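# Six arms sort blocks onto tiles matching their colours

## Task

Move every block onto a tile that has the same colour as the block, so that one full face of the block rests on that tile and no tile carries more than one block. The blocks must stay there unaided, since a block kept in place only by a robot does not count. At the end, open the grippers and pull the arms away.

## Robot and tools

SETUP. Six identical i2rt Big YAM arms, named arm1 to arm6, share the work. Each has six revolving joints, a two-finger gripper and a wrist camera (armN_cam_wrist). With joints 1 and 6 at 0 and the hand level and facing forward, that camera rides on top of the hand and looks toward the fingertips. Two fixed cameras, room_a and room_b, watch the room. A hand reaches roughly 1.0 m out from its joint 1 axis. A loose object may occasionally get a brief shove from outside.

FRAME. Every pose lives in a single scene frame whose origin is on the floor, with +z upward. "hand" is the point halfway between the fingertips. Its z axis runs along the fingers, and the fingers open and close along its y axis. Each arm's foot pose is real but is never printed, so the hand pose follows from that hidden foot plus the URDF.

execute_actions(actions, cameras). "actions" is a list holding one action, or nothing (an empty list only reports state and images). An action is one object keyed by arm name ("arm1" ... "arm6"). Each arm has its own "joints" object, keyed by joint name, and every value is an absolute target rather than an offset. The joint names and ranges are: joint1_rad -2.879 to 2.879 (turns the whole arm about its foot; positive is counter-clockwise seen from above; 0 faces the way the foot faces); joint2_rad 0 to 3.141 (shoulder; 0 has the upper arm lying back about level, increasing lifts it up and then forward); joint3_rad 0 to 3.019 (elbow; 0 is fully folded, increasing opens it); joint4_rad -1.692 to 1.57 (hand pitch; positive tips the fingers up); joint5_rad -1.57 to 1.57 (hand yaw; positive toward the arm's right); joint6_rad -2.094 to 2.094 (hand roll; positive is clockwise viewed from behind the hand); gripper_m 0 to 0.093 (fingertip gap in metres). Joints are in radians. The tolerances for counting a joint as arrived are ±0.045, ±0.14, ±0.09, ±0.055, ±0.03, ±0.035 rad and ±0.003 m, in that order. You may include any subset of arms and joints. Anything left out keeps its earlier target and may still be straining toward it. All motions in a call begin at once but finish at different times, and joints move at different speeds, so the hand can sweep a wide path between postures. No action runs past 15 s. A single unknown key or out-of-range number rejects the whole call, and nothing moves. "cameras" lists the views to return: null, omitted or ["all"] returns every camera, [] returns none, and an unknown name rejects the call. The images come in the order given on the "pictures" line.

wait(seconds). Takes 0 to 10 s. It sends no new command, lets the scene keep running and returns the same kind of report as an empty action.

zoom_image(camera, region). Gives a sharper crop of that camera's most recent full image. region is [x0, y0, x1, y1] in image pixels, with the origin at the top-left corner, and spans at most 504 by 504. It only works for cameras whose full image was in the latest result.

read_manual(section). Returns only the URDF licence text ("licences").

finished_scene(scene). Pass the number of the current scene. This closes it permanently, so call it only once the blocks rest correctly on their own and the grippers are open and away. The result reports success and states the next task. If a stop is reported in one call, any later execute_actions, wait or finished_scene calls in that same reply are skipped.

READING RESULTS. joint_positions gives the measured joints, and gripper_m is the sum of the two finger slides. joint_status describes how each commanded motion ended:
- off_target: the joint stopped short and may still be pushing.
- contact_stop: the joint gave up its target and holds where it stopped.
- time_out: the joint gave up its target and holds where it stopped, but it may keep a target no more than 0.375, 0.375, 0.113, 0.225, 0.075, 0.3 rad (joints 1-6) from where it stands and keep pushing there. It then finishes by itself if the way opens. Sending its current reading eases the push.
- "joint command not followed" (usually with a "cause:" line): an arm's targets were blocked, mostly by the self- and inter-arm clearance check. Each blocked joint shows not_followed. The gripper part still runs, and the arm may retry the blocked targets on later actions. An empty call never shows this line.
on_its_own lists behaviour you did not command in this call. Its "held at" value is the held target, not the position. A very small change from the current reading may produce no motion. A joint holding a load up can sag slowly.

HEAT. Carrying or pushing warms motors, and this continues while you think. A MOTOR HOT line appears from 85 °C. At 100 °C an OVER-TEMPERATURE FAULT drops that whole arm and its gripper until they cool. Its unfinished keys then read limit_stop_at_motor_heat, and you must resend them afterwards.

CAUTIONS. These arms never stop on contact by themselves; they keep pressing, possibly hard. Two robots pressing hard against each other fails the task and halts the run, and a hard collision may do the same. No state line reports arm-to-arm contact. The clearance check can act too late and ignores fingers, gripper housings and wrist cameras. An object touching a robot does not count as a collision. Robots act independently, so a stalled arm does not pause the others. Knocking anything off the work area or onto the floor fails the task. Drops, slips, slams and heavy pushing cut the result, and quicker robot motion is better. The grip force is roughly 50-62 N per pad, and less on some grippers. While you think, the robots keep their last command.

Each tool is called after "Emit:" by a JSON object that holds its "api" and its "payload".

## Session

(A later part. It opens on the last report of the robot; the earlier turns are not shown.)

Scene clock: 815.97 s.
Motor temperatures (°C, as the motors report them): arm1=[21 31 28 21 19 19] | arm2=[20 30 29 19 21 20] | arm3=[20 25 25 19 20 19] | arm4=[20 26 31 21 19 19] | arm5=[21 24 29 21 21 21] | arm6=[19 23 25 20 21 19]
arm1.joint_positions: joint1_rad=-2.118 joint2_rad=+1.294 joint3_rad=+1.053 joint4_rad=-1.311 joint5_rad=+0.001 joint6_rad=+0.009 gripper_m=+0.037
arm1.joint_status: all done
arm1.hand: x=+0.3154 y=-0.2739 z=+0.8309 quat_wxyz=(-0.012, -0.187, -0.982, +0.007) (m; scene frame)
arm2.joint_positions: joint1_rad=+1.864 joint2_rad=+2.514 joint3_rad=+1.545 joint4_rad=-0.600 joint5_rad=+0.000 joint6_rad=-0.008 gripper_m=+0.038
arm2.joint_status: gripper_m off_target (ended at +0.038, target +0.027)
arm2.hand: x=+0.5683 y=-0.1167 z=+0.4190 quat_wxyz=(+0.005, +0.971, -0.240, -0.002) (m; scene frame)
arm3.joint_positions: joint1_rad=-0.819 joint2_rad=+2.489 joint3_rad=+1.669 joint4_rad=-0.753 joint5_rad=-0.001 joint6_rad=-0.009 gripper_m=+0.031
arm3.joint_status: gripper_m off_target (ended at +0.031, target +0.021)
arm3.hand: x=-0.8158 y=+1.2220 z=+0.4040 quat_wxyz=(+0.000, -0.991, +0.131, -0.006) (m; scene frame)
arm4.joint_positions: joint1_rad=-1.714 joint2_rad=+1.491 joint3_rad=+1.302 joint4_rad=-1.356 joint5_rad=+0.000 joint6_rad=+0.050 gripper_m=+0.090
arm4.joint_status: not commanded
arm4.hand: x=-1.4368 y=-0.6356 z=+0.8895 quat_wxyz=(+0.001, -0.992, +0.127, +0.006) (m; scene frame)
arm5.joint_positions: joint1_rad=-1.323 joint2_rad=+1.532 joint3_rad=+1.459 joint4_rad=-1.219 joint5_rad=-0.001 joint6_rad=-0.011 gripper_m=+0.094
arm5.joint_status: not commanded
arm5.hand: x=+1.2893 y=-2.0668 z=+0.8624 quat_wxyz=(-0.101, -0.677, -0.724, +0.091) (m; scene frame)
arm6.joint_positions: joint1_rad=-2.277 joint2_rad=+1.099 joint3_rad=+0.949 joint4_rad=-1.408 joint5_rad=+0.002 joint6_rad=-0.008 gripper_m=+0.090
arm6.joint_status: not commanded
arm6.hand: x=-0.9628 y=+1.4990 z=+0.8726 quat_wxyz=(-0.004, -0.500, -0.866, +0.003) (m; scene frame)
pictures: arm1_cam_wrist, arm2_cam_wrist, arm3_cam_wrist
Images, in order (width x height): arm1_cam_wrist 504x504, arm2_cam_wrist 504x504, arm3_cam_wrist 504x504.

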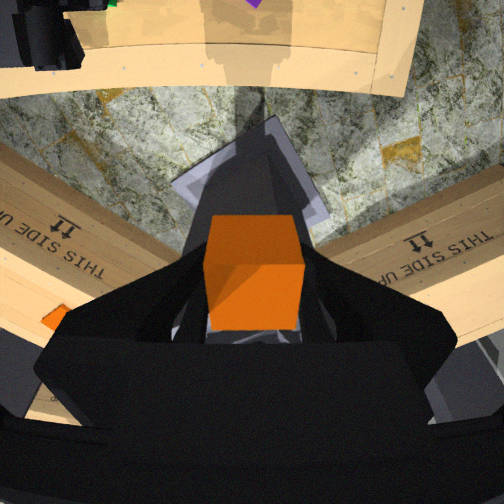

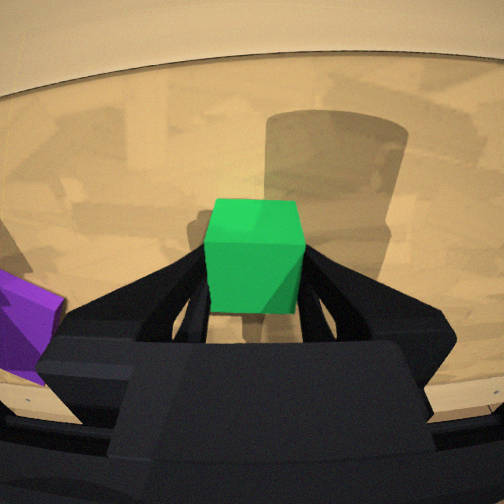

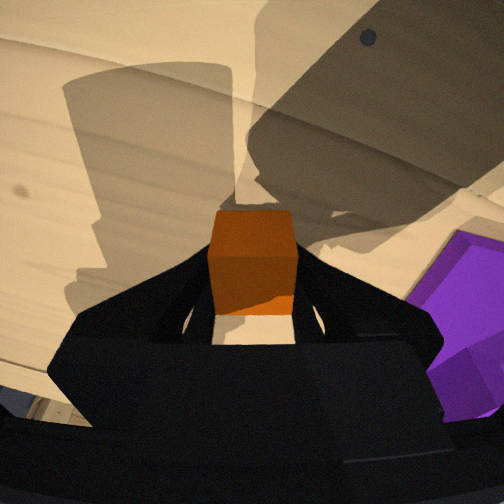

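Emit:
{"api": "execute_actions", "payload": {"actions": [{"arm1":{"joints":{"joint1_rad":1.9,"joint2_rad":1.1,"joint3_rad":0.9,"joint4_rad":-0.78}},"arm2":{"joints":{"joint1_rad":-2.346,"joint2_rad":1.858,"joint3_rad":1.575,"joint4_rad":-1.285}},"arm3":{"joints":{"joint1_rad":1.375,"joint2_rad":2.28,"joint4_rad":-0.965}}}], "cameras": ["arm1_cam_wrist","arm2_cam_wrist","arm3_cam_wrist","room_b"]}}

Scene clock: 840.87 s.
Motor temperatures (°C, as the motors report them): arm1=[21 28 29 21 19 19] | arm2=[20 30 29 19 21 20] | arm3=[20 26 25 19 20 19] | arm4=[20 26 31 21 19 19] | arm5=[21 24 30 21 21 21] | arm6=[19 23 25 20 21 19]
arm1.joint_positions: joint1_rad=+1.900 joint2_rad=+1.098 joint3_rad=+0.896 joint4_rad=-0.791 joint5_rad=+0.000 joint6_rad=+0.007 gripper_m=+0.037
arm1.joint_status: all done
arm1.hand: x=-0.3854 y=-0.3466 z=+0.8692 quat_wxyz=(+0.078, +0.929, +0.236, -0.275) (m; scene frame)
arm2.joint_positions: joint1_rad=-2.354 joint2_rad=+1.858 joint3_rad=+1.575 joint4_rad=-1.271 joint5_rad=+0.001 joint6_rad=-0.007 gripper_m=+0.038
arm2.joint_status: all done
arm2.hand: x=+1.0841 y=-0.9560 z=+0.8099 quat_wxyz=(-0.008, -0.704, -0.710, +0.011) (m; scene frame)
arm3.joint_positions: joint1_rad=+1.377 joint2_rad=+2.278 joint3_rad=+1.690 joint4_rad=-0.958 joint5_rad=+0.000 joint6_rad=-0.009 gripper_m=+0.031
arm3.joint_status: all done
arm3.hand: x=+0.0060 y=+0.4501 z=+0.5477 quat_wxyz=(-0.015, -0.568, -0.823, +0.004) (m; scene frame)
arm4.joint_positions: joint1_rad=-1.714 joint2_rad=+1.491 joint3_rad=+1.302 joint4_rad=-1.356 joint5_rad=+0.000 joint6_rad=+0.050 gripper_m=+0.090
arm4.joint_status: not commanded
arm4.hand: x=-1.4368 y=-0.6356 z=+0.8895 quat_wxyz=(+0.001, -0.992, +0.127, +0.006) (m; scene frame)
arm5.joint_positions: joint1_rad=-1.323 joint2_rad=+1.532 joint3_rad=+1.459 joint4_rad=-1.219 joint5_rad=-0.001 joint6_rad=-0.011 gripper_m=+0.094
arm5.joint_status: not commanded
arm5.hand: x=+1.2893 y=-2.0668 z=+0.8624 quat_wxyz=(-0.101, -0.677, -0.724, +0.091) (m; scene frame)
arm6.joint_positions: joint1_rad=-2.277 joint2_rad=+1.099 joint3_rad=+0.949 joint4_rad=-1.408 joint5_rad=+0.002 joint6_rad=-0.008 gripper_m=+0.090
arm6.joint_status: not commanded
arm6.hand: x=-0.9628 y=+1.4990 z=+0.8726 quat_wxyz=(-0.004, -0.500, -0.866, +0.003) (m; scene frame)
pictures: arm1_cam_wrist, arm2_cam_wrist, arm3_cam_wrist, room_b
Images, in order (width x height): arm1_cam_wrist 504x504, arm2_cam_wrist 504x504, arm3_cam_wrist 504x504, room_b 504x504.

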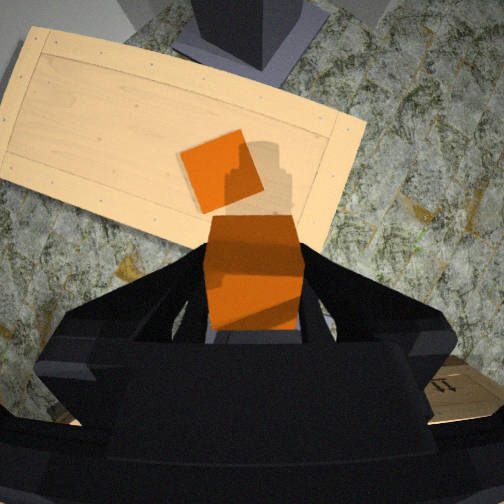

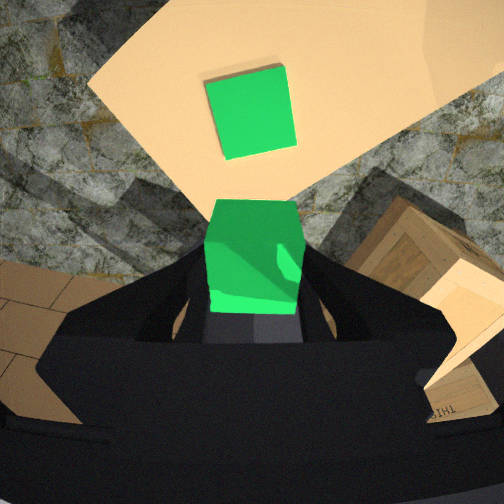

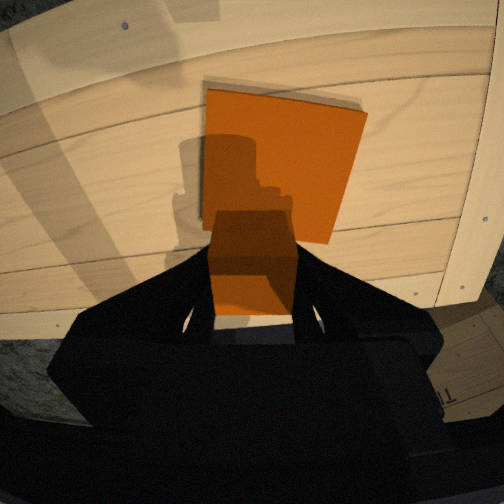

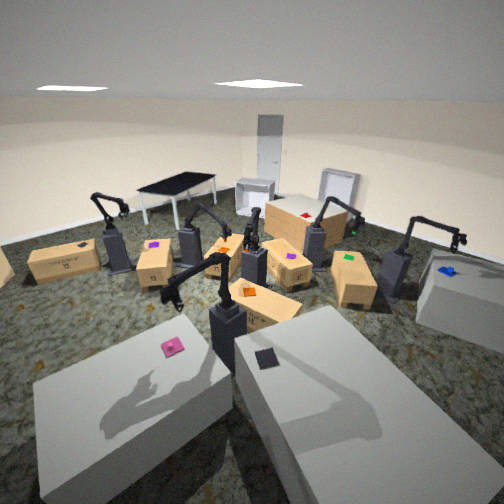

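Emit:
{"api": "execute_actions", "payload": {"actions": [{"arm1":{"joints":{"joint1_rad":2.012,"joint2_rad":2.33,"joint3_rad":1.505,"joint4_rad":-0.715,"joint6_rad":-0.25}},"arm2":{"joints":{"joint2_rad":2.435,"joint3_rad":1.505,"joint4_rad":-0.60,"joint6_rad":-0.2}},"arm3":{"joints":{"joint1_rad":1.34,"joint2_rad":2.465,"joint4_rad":-0.785,"joint6_rad":0.09}}}], "cameras": ["arm1_cam_wrist","arm2_cam_wrist","arm3_cam_wrist"]}}

Scene clock: 877.20 s.
Motor temperatures (°C, as the motors report them): arm1=[21 27 30 21 19 19] | arm2=[20 30 30 19 21 20] | arm3=[20 26 25 19 20 19] | arm4=[20 26 31 21 19 19] | arm5=[21 24 30 21 21 21] | arm6=[19 23 25 20 21 19]
arm1.joint_positions: joint1_rad=+2.016 joint2_rad=+2.335 joint3_rad=+1.485 joint4_rad=-0.712 joint5_rad=+0.000 joint6_rad=-0.241 gripper_m=+0.037
arm1.joint_status: all done
arm1.hand: x=-0.4953 y=-0.4907 z=+0.4787 quat_wxyz=(+0.007, +0.908, +0.419, -0.005) (m; scene frame)
arm2.joint_positions: joint1_rad=-2.354 joint2_rad=+2.465 joint3_rad=+1.485 joint4_rad=-0.614 joint5_rad=+0.001 joint6_rad=-0.191 gripper_m=+0.038
arm2.joint_status: all done
arm2.hand: x=+1.0827 y=-0.9613 z=+0.4396 quat_wxyz=(+0.006, -0.636, -0.771, -0.004) (m; scene frame)
arm3.joint_positions: joint1_rad=+1.340 joint2_rad=+2.482 joint3_rad=+1.684 joint4_rad=-0.792 joint5_rad=+0.000 joint6_rad=+0.078 gripper_m=+0.031
arm3.joint_status: all done
arm3.hand: x=-0.0214 y=+0.4602 z=+0.4201 quat_wxyz=(+0.004, -0.618, -0.786, -0.008) (m; scene frame)
arm4.joint_positions: joint1_rad=-1.714 joint2_rad=+1.491 joint3_rad=+1.302 joint4_rad=-1.356 joint5_rad=+0.000 joint6_rad=+0.050 gripper_m=+0.090
arm4.joint_status: not commanded
arm4.hand: x=-1.4368 y=-0.6356 z=+0.8895 quat_wxyz=(+0.001, -0.992, +0.127, +0.006) (m; scene frame)
arm5.joint_positions: joint1_rad=-1.323 joint2_rad=+1.532 joint3_rad=+1.459 joint4_rad=-1.219 joint5_rad=-0.001 joint6_rad=-0.011 gripper_m=+0.094
arm5.joint_status: not commanded
arm5.hand: x=+1.2893 y=-2.0668 z=+0.8624 quat_wxyz=(-0.101, -0.677, -0.724, +0.091) (m; scene frame)
arm6.joint_positions: joint1_rad=-2.277 joint2_rad=+1.099 joint3_rad=+0.949 joint4_rad=-1.408 joint5_rad=+0.002 joint6_rad=-0.008 gripper_m=+0.090
arm6.joint_status: not commanded
arm6.hand: x=-0.9628 y=+1.4990 z=+0.8726 quat_wxyz=(-0.004, -0.500, -0.866, +0.003) (m; scene frame)
pictures: arm1_cam_wrist, arm2_cam_wrist, arm3_cam_wrist
Images, in order (width x height): arm1_cam_wrist 504x504, arm2_cam_wrist 504x504, arm3_cam_wrist 504x504.

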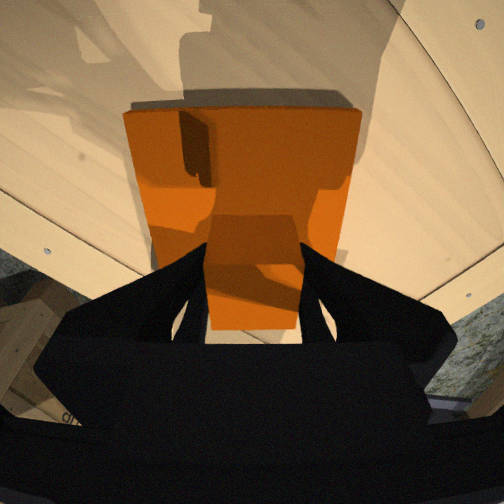

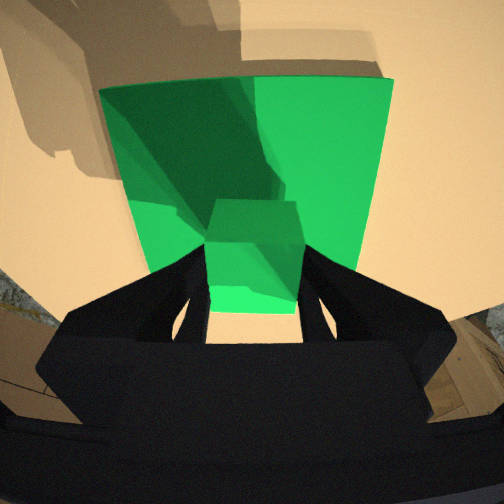

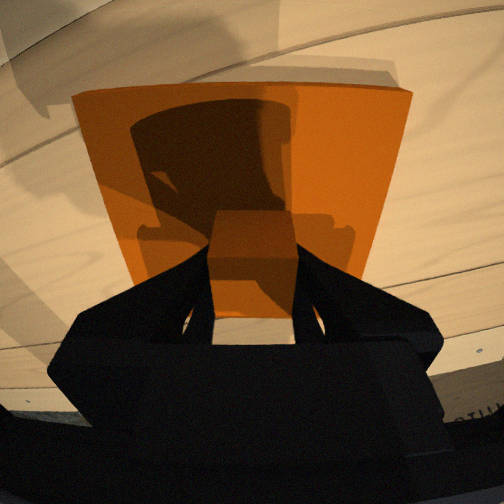

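Emit:
{"api": "execute_actions", "payload": {"actions": [{"arm1":{"joints":{"joint2_rad":2.404,"joint4_rad":-0.645}},"arm2":{"joints":{"joint2_rad":2.489,"joint4_rad":-0.585}},"arm3":{"joints":{"joint2_rad":2.482,"gripper_m":0.09}}}], "cameras": ["arm1_cam_wrist","arm2_cam_wrist","arm3_cam_wrist"]}}

Scene clock: 897.87 s.
Motor temperatures (°C, as the motors report them): arm1=[21 29 29 21 19 19] | arm2=[20 31 29 19 21 20] | arm3=[20 27 24 19 20 19] | arm4=[20 25 31 21 19 19] | arm5=[21 24 30 21 21 21] | arm6=[19 23 25 20 21 19]
arm1.joint_positions: joint1_rad=+2.016 joint2_rad=+2.405 joint3_rad=+1.485 joint4_rad=-0.655 joint5_rad=+0.000 joint6_rad=-0.242 gripper_m=+0.037
arm1.joint_status: all done
arm1.hand: x=-0.4883 y=-0.4862 z=+0.4397 quat_wxyz=(+0.005, +0.908, +0.420, +0.000) (m; scene frame)
arm2.joint_positions: joint1_rad=-2.354 joint2_rad=+2.470 joint3_rad=+1.485 joint4_rad=-0.600 joint5_rad=+0.001 joint6_rad=-0.192 gripper_m=+0.038
arm2.joint_status: all done
arm2.hand: x=+1.0827 y=-0.9627 z=+0.4366 quat_wxyz=(+0.003, -0.636, -0.772, +0.000) (m; scene frame)
arm3.joint_positions: joint1_rad=+1.340 joint2_rad=+2.482 joint3_rad=+1.684 joint4_rad=-0.792 joint5_rad=+0.000 joint6_rad=+0.078 gripper_m=+0.090
arm3.joint_status: all done
arm3.hand: x=-0.0214 y=+0.4602 z=+0.4201 quat_wxyz=(+0.004, -0.618, -0.786, -0.008) (m; scene frame)
arm4.joint_positions: joint1_rad=-1.714 joint2_rad=+1.491 joint3_rad=+1.302 joint4_rad=-1.356 joint5_rad=+0.000 joint6_rad=+0.050 gripper_m=+0.090
arm4.joint_status: not commanded
arm4.hand: x=-1.4368 y=-0.6356 z=+0.8895 quat_wxyz=(+0.001, -0.992, +0.127, +0.006) (m; scene frame)
arm5.joint_positions: joint1_rad=-1.323 joint2_rad=+1.532 joint3_rad=+1.459 joint4_rad=-1.219 joint5_rad=-0.001 joint6_rad=-0.011 gripper_m=+0.094
arm5.joint_status: not commanded
arm5.hand: x=+1.2893 y=-2.0668 z=+0.8624 quat_wxyz=(-0.101, -0.677, -0.724, +0.091) (m; scene frame)
arm6.joint_positions: joint1_rad=-2.277 joint2_rad=+1.099 joint3_rad=+0.949 joint4_rad=-1.408 joint5_rad=+0.002 joint6_rad=-0.008 gripper_m=+0.090
arm6.joint_status: not commanded
arm6.hand: x=-0.9628 y=+1.4990 z=+0.8726 quat_wxyz=(-0.004, -0.500, -0.866, +0.003) (m; scene frame)
pictures: arm1_cam_wrist, arm2_cam_wrist, arm3_cam_wrist
Images, in order (width x height): arm1_cam_wrist 504x504, arm2_cam_wrist 504x504, arm3_cam_wrist 504x504.

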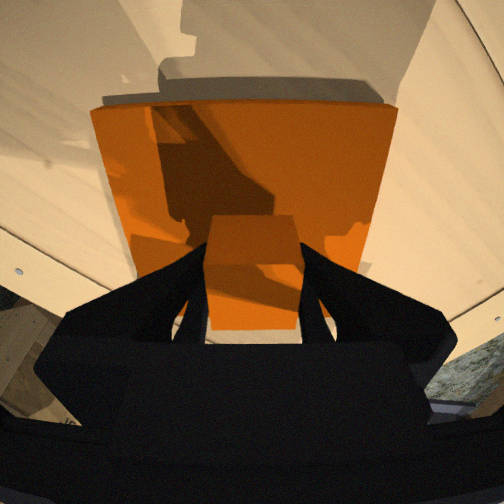

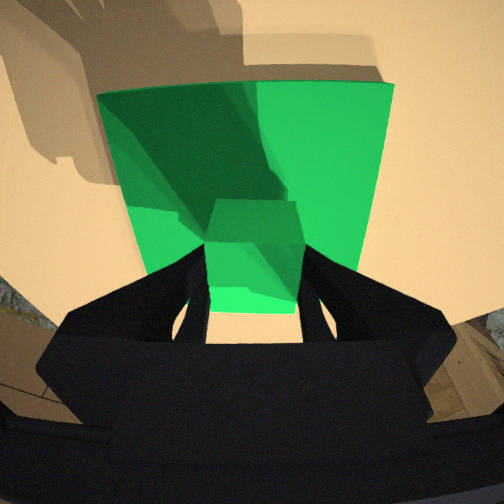

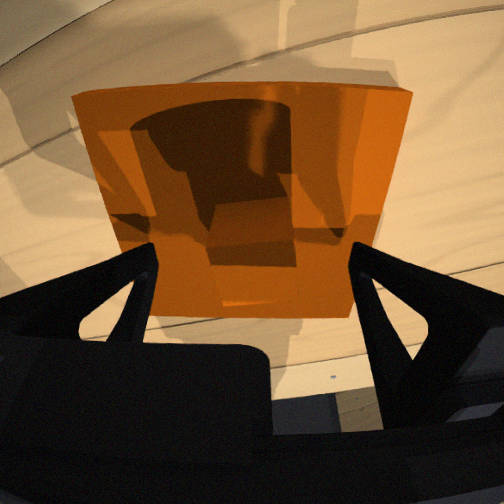

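Emit:
{"api": "execute_actions", "payload": {"actions": [{"arm1":{"joints":{"joint2_rad":2.435}},"arm2":{"joints":{"joint2_rad":2.497}},"arm3":{"joints":{"joint2_rad":2.25,"joint4_rad":-1.02}}}], "cameras": ["arm1_cam_wrist","arm2_cam_wrist","arm3_cam_wrist"]}}

Scene clock: 906.60 s.
Motor temperatures (°C, as the motors report them): arm1=[21 29 29 21 19 19] | arm2=[20 31 29 19 21 20] | arm3=[20 27 24 19 20 19] | arm4=[20 25 31 21 19 19] | arm5=[21 24 30 21 21 21] | arm6=[19 23 25 20 21 19]
arm1.joint_positions: joint1_rad=+2.016 joint2_rad=+2.421 joint3_rad=+1.485 joint4_rad=-0.654 joint5_rad=+0.000 joint6_rad=-0.242 gripper_m=+0.037
arm1.joint_status: all done
arm1.hand: x=-0.4839 y=-0.4832 z=+0.4308 quat_wxyz=(+0.004, +0.908, +0.420, +0.008) (m; scene frame)
arm2.joint_positions: joint1_rad=-2.354 joint2_rad=+2.479 joint3_rad=+1.485 joint4_rad=-0.600 joint5_rad=+0.001 joint6_rad=-0.192 gripper_m=+0.038
arm2.joint_status: all done
arm2.hand: x=+1.0826 y=-0.9594 z=+0.4318 quat_wxyz=(+0.006, -0.636, -0.772, -0.004) (m; scene frame)
arm3.joint_positions: joint1_rad=+1.340 joint2_rad=+2.248 joint3_rad=+1.680 joint4_rad=-1.013 joint5_rad=+0.000 joint6_rad=+0.078 gripper_m=+0.090
arm3.joint_status: all done
arm3.hand: x=-0.0206 y=+0.4534 z=+0.5626 quat_wxyz=(+0.000, -0.618, -0.786, -0.006) (m; scene frame)
arm4.joint_positions: joint1_rad=-1.714 joint2_rad=+1.491 joint3_rad=+1.302 joint4_rad=-1.356 joint5_rad=+0.000 joint6_rad=+0.050 gripper_m=+0.090
arm4.joint_status: not commanded
arm4.hand: x=-1.4368 y=-0.6356 z=+0.8895 quat_wxyz=(+0.001, -0.992, +0.127, +0.006) (m; scene frame)
arm5.joint_positions: joint1_rad=-1.323 joint2_rad=+1.532 joint3_rad=+1.459 joint4_rad=-1.219 joint5_rad=-0.001 joint6_rad=-0.011 gripper_m=+0.094
arm5.joint_status: not commanded
arm5.hand: x=+1.2893 y=-2.0668 z=+0.8624 quat_wxyz=(-0.101, -0.677, -0.724, +0.091) (m; scene frame)
arm6.joint_positions: joint1_rad=-2.277 joint2_rad=+1.099 joint3_rad=+0.949 joint4_rad=-1.408 joint5_rad=+0.002 joint6_rad=-0.008 gripper_m=+0.090
arm6.joint_status: not commanded
arm6.hand: x=-0.9628 y=+1.4990 z=+0.8726 quat_wxyz=(-0.004, -0.500, -0.866, +0.003) (m; scene frame)
pictures: arm1_cam_wrist, arm2_cam_wrist, arm3_cam_wrist
Images, in order (width x height): arm1_cam_wrist 504x504, arm2_cam_wrist 504x504, arm3_cam_wrist 504x504.

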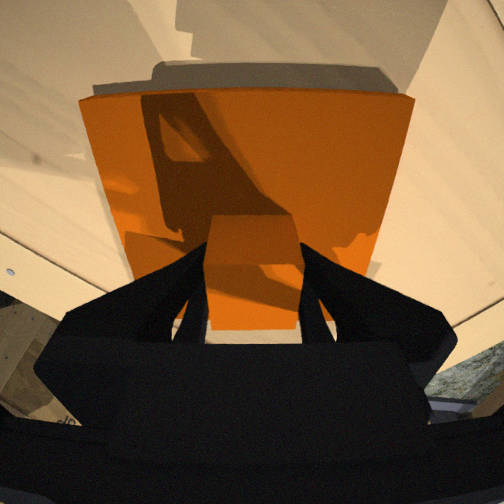

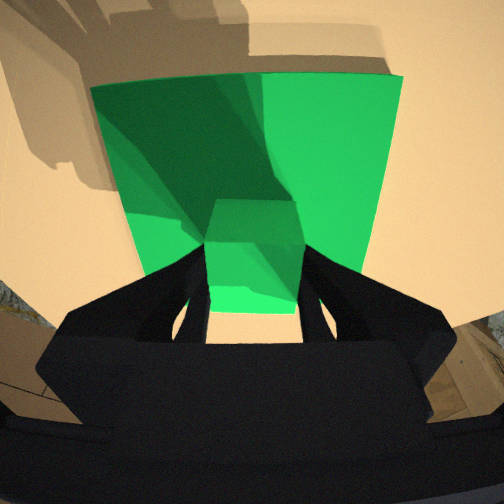

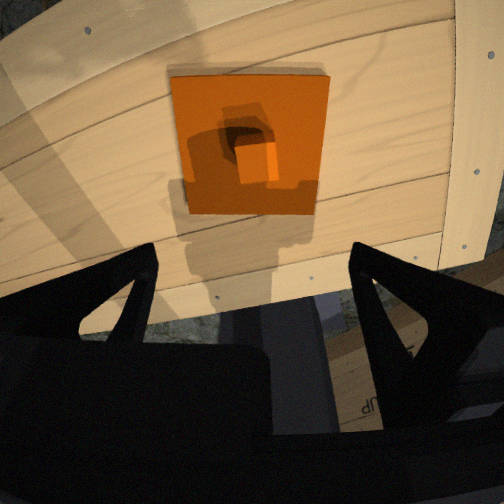

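Both are at the surface. Release.

Emit:
{"api": "execute_actions", "payload": {"actions": [{"arm1":{"joints":{"joint2_rad":2.422,"gripper_m":0.09}},"arm2":{"joints":{"joint2_rad":2.48,"gripper_m":0.09}}}], "cameras": ["arm1_cam_wrist","arm2_cam_wrist"]}}

Emit:
{"api": "execute_actions", "payload": {"actions": [{"arm1":{"joints":{"joint2_rad":2.15,"joint4_rad":-0.92}},"arm2":{"joints":{"joint2_rad":2.2,"joint4_rad":-0.87}}}]}}

Scene clock: 909.47 s.
Motor temperatures (°C, as the motors report them): arm1=[21 29 29 21 19 19] | arm2=[20 31 29 19 21 20] | arm3=[20 27 25 19 20 19] | arm4=[20 25 31 21 19 19] | arm5=[21 24 30 21 21 21] | arm6=[19 23 25 20 21 19]
arm1.joint_positions: joint1_rad=+2.016 joint2_rad=+2.421 joint3_rad=+1.485 joint4_rad=-0.654 joint5_rad=+0.000 joint6_rad=-0.242 gripper_m=+0.090
arm1.joint_status: all done
arm1.hand: x=-0.4839 y=-0.4832 z=+0.4308 quat_wxyz=(+0.004, +0.908, +0.420, +0.008) (m; scene frame)
arm2.joint_positions: joint1_rad=-2.354 joint2_rad=+2.479 joint3_rad=+1.485 joint4_rad=-0.600 joint5_rad=+0.001 joint6_rad=-0.192 gripper_m=+0.090
arm2.joint_status: all done
arm2.hand: x=+1.0826 y=-0.9594 z=+0.4318 quat_wxyz=(+0.006, -0.636, -0.772, -0.004) (m; scene frame)
arm3.joint_positions: joint1_rad=+1.340 joint2_rad=+2.248 joint3_rad=+1.680 joint4_rad=-1.013 joint5_rad=+0.000 joint6_rad=+0.078 gripper_m=+0.090
arm3.joint_status: not commanded
arm3.hand: x=-0.0206 y=+0.4534 z=+0.5626 quat_wxyz=(+0.000, -0.618, -0.786, -0.006) (m; scene frame)
arm4.joint_positions: joint1_rad=-1.714 joint2_rad=+1.491 joint3_rad=+1.302 joint4_rad=-1.356 joint5_rad=+0.000 joint6_rad=+0.050 gripper_m=+0.090
arm4.joint_status: not commanded
arm4.hand: x=-1.4368 y=-0.6356 z=+0.8895 quat_wxyz=(+0.001, -0.992, +0.127, +0.006) (m; scene frame)
arm5.joint_positions: joint1_rad=-1.323 joint2_rad=+1.532 joint3_rad=+1.459 joint4_rad=-1.219 joint5_rad=-0.001 joint6_rad=-0.011 gripper_m=+0.094
arm5.joint_status: not commanded
arm5.hand: x=+1.2893 y=-2.0668 z=+0.8624 quat_wxyz=(-0.101, -0.677, -0.724, +0.091) (m; scene frame)
arm6.joint_positions: joint1_rad=-2.277 joint2_rad=+1.099 joint3_rad=+0.949 joint4_rad=-1.408 joint5_rad=+0.002 joint6_rad=-0.008 gripper_m=+0.090
arm6.joint_status: not commanded
arm6.hand: x=-0.9628 y=+1.4990 z=+0.8726 quat_wxyz=(-0.004, -0.500, -0.866, +0.003) (m; scene frame)
pictures: arm1_cam_wrist, arm2_cam_wrist
Images, in order (width x height): arm1_cam_wrist 504x504, arm2_cam_wrist 504x504.

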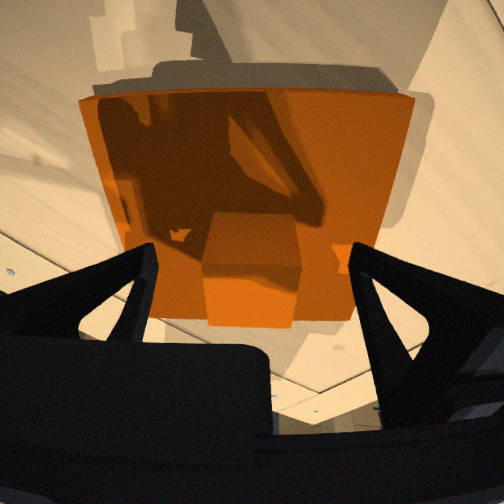

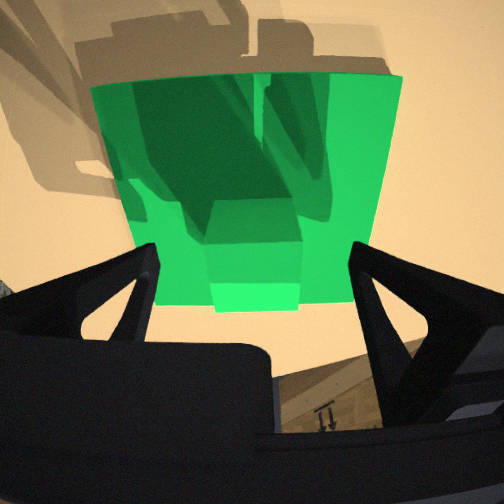

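Scene clock: 910.83 s.
Motor temperatures (°C, as the motors report them): arm1=[21 29 29 21 19 19] | arm2=[20 31 29 19 21 20] | arm3=[20 27 25 19 20 19] | arm4=[20 25 31 21 19 19] | arm5=[21 24 30 21 21 21] | arm6=[19 23 25 20 21 19]
arm1.joint_positions: joint1_rad=+2.016 joint2_rad=+2.142 joint3_rad=+1.493 joint4_rad=-0.911 joint5_rad=+0.000 joint6_rad=-0.242 gripper_m=+0.090
arm1.joint_status: all done
arm1.hand: x=-0.4983 y=-0.4914 z=+0.5902 quat_wxyz=(+0.007, +0.908, +0.420, -0.006) (m; scene frame)
arm2.joint_positions: joint1_rad=-2.354 joint2_rad=+2.183 joint3_rad=+1.489 joint4_rad=-0.858 joint5_rad=+0.001 joint6_rad=-0.192 gripper_m=+0.090
arm2.joint_status: all done
arm2.hand: x=+1.0833 y=-0.9860 z=+0.5990 quat_wxyz=(-0.007, -0.636, -0.772, +0.012) (m; scene frame)
arm3.joint_positions: joint1_rad=+1.340 joint2_rad=+2.248 joint3_rad=+1.680 joint4_rad=-1.013 joint5_rad=+0.000 joint6_rad=+0.078 gripper_m=+0.090
arm3.joint_status: not commanded
arm3.hand: x=-0.0206 y=+0.4534 z=+0.5626 quat_wxyz=(+0.000, -0.618, -0.786, -0.006) (m; scene frame)
arm4.joint_positions: joint1_rad=-1.714 joint2_rad=+1.491 joint3_rad=+1.302 joint4_rad=-1.356 joint5_rad=+0.000 joint6_rad=+0.050 gripper_m=+0.090
arm4.joint_status: not commanded
arm4.hand: x=-1.4368 y=-0.6356 z=+0.8895 quat_wxyz=(+0.001, -0.992, +0.127, +0.006) (m; scene frame)
arm5.joint_positions: joint1_rad=-1.323 joint2_rad=+1.532 joint3_rad=+1.459 joint4_rad=-1.219 joint5_rad=-0.001 joint6_rad=-0.011 gripper_m=+0.094
arm5.joint_status: not commanded
arm5.hand: x=+1.2893 y=-2.0668 z=+0.8624 quat_wxyz=(-0.101, -0.677, -0.724, +0.091) (m; scene frame)
arm6.joint_positions: joint1_rad=-2.277 joint2_rad=+1.099 joint3_rad=+0.949 joint4_rad=-1.408 joint5_rad=+0.002 joint6_rad=-0.008 gripper_m=+0.090
arm6.joint_status: not commanded
arm6.hand: x=-0.9628 y=+1.4990 z=+0.8726 quat_wxyz=(-0.004, -0.500, -0.866, +0.003) (m; scene frame)
pictures: arm1_cam_wrist, arm2_cam_wrist, arm3_cam_wrist, arm4_cam_wrist, arm5_cam_wrist, arm6_cam_wrist, room_a, room_b
Images, in order (width x height): arm1_cam_wrist 504x504, arm2_cam_wrist 504x504, arm3_cam_wrist 504x504, arm4_cam_wrist 504x504, arm5_cam_wrist 504x504, arm6_cam_wrist 504x504, room_a 504x504, room_b 504x504.

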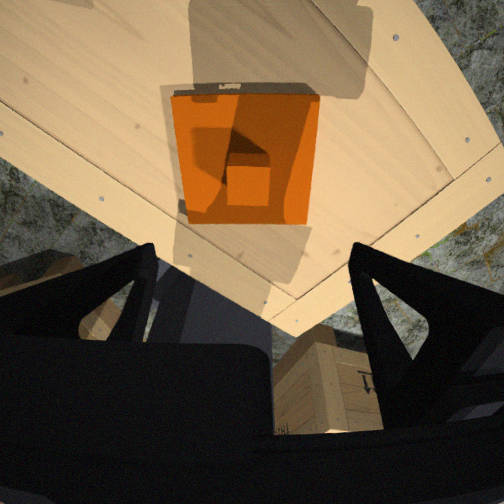

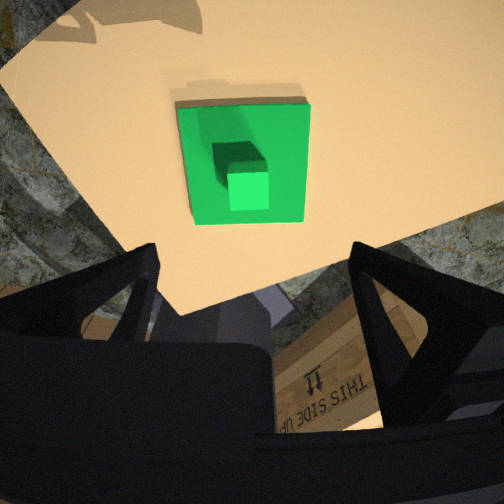

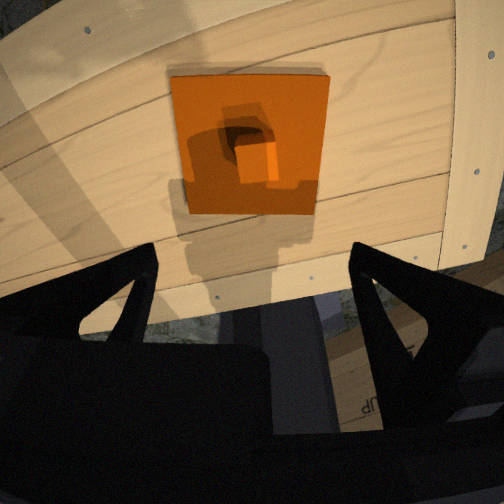

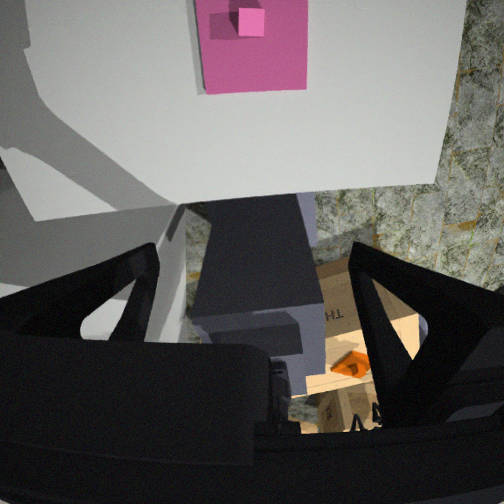

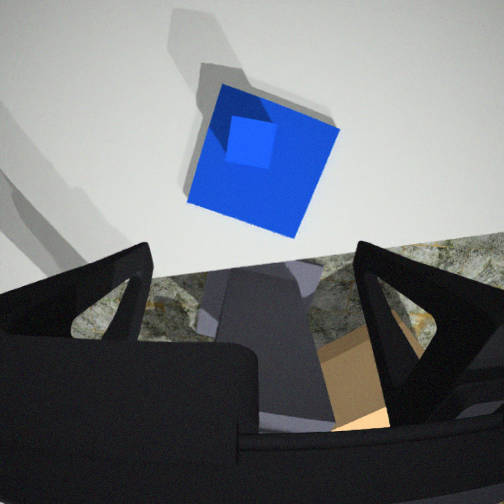

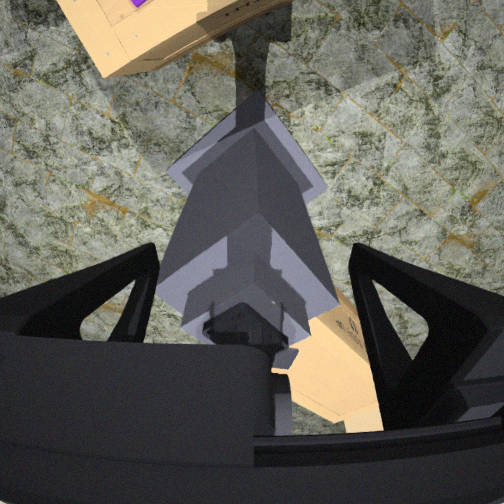

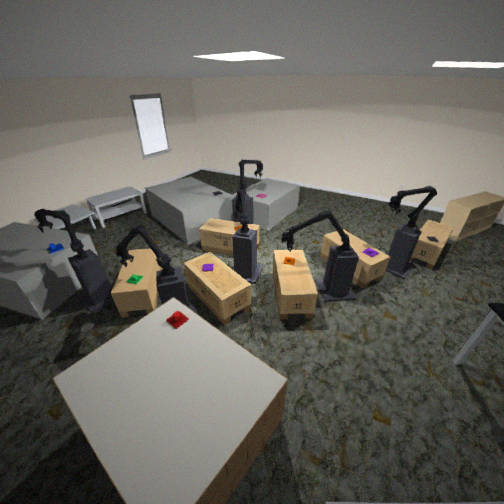

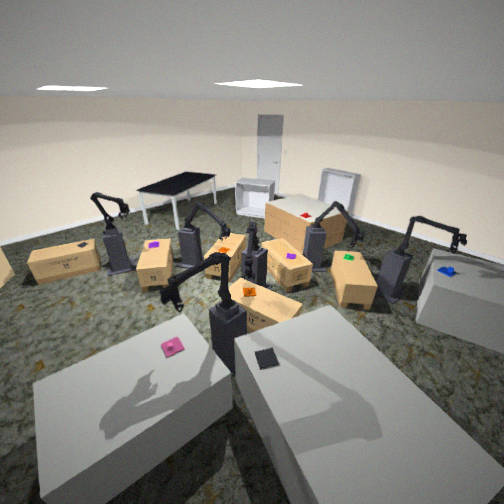

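Emit:
{"api": "zoom_image", "payload": {"camera": "room_a", "region": [330, 210, 470, 290]}}

Emit:
{"api": "zoom_image", "payload": {"camera": "room_a", "region": [130, 280, 230, 350]}}

Emit:
{"api": "zoom_image", "payload": {"camera": "room_b", "region": [220, 320, 320, 400]}}

Region (330, 210, 470, 290) of room_a's 504x504 image, scaled by 3.600, with more detail than that image has; it fills the top 288 rows of this view, and the rest is white.

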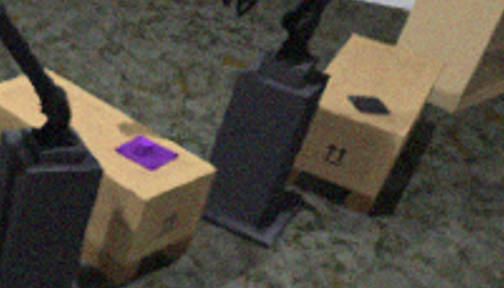

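Region (130, 280, 230, 350) of room_a's 504x504 image, scaled by 5.040, with more detail than that image has; it fills the top 353 rows of this view, and the rest is white.

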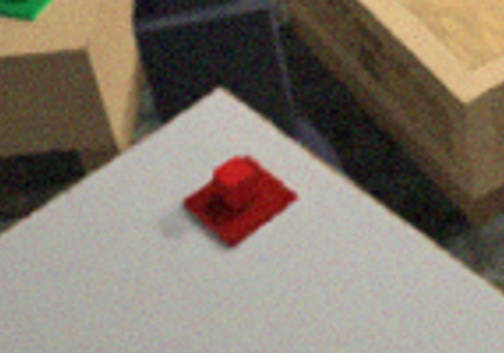

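Region (220, 320, 320, 400) of room_b's 504x504 image, scaled by 5.040, with more detail than that image has; it fills the top 403 rows of this view, and the rest is white.

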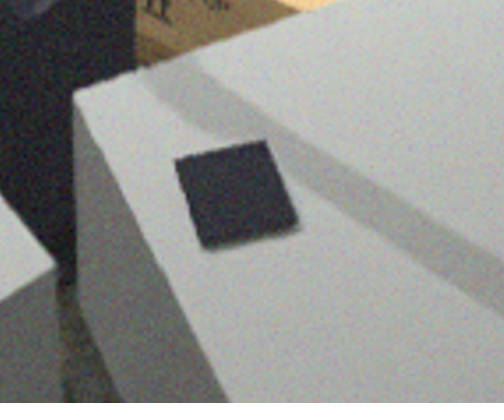

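Emit:
{"api": "finished_scene", "payload": {"scene": 1}}

The scene is finished: the task was done.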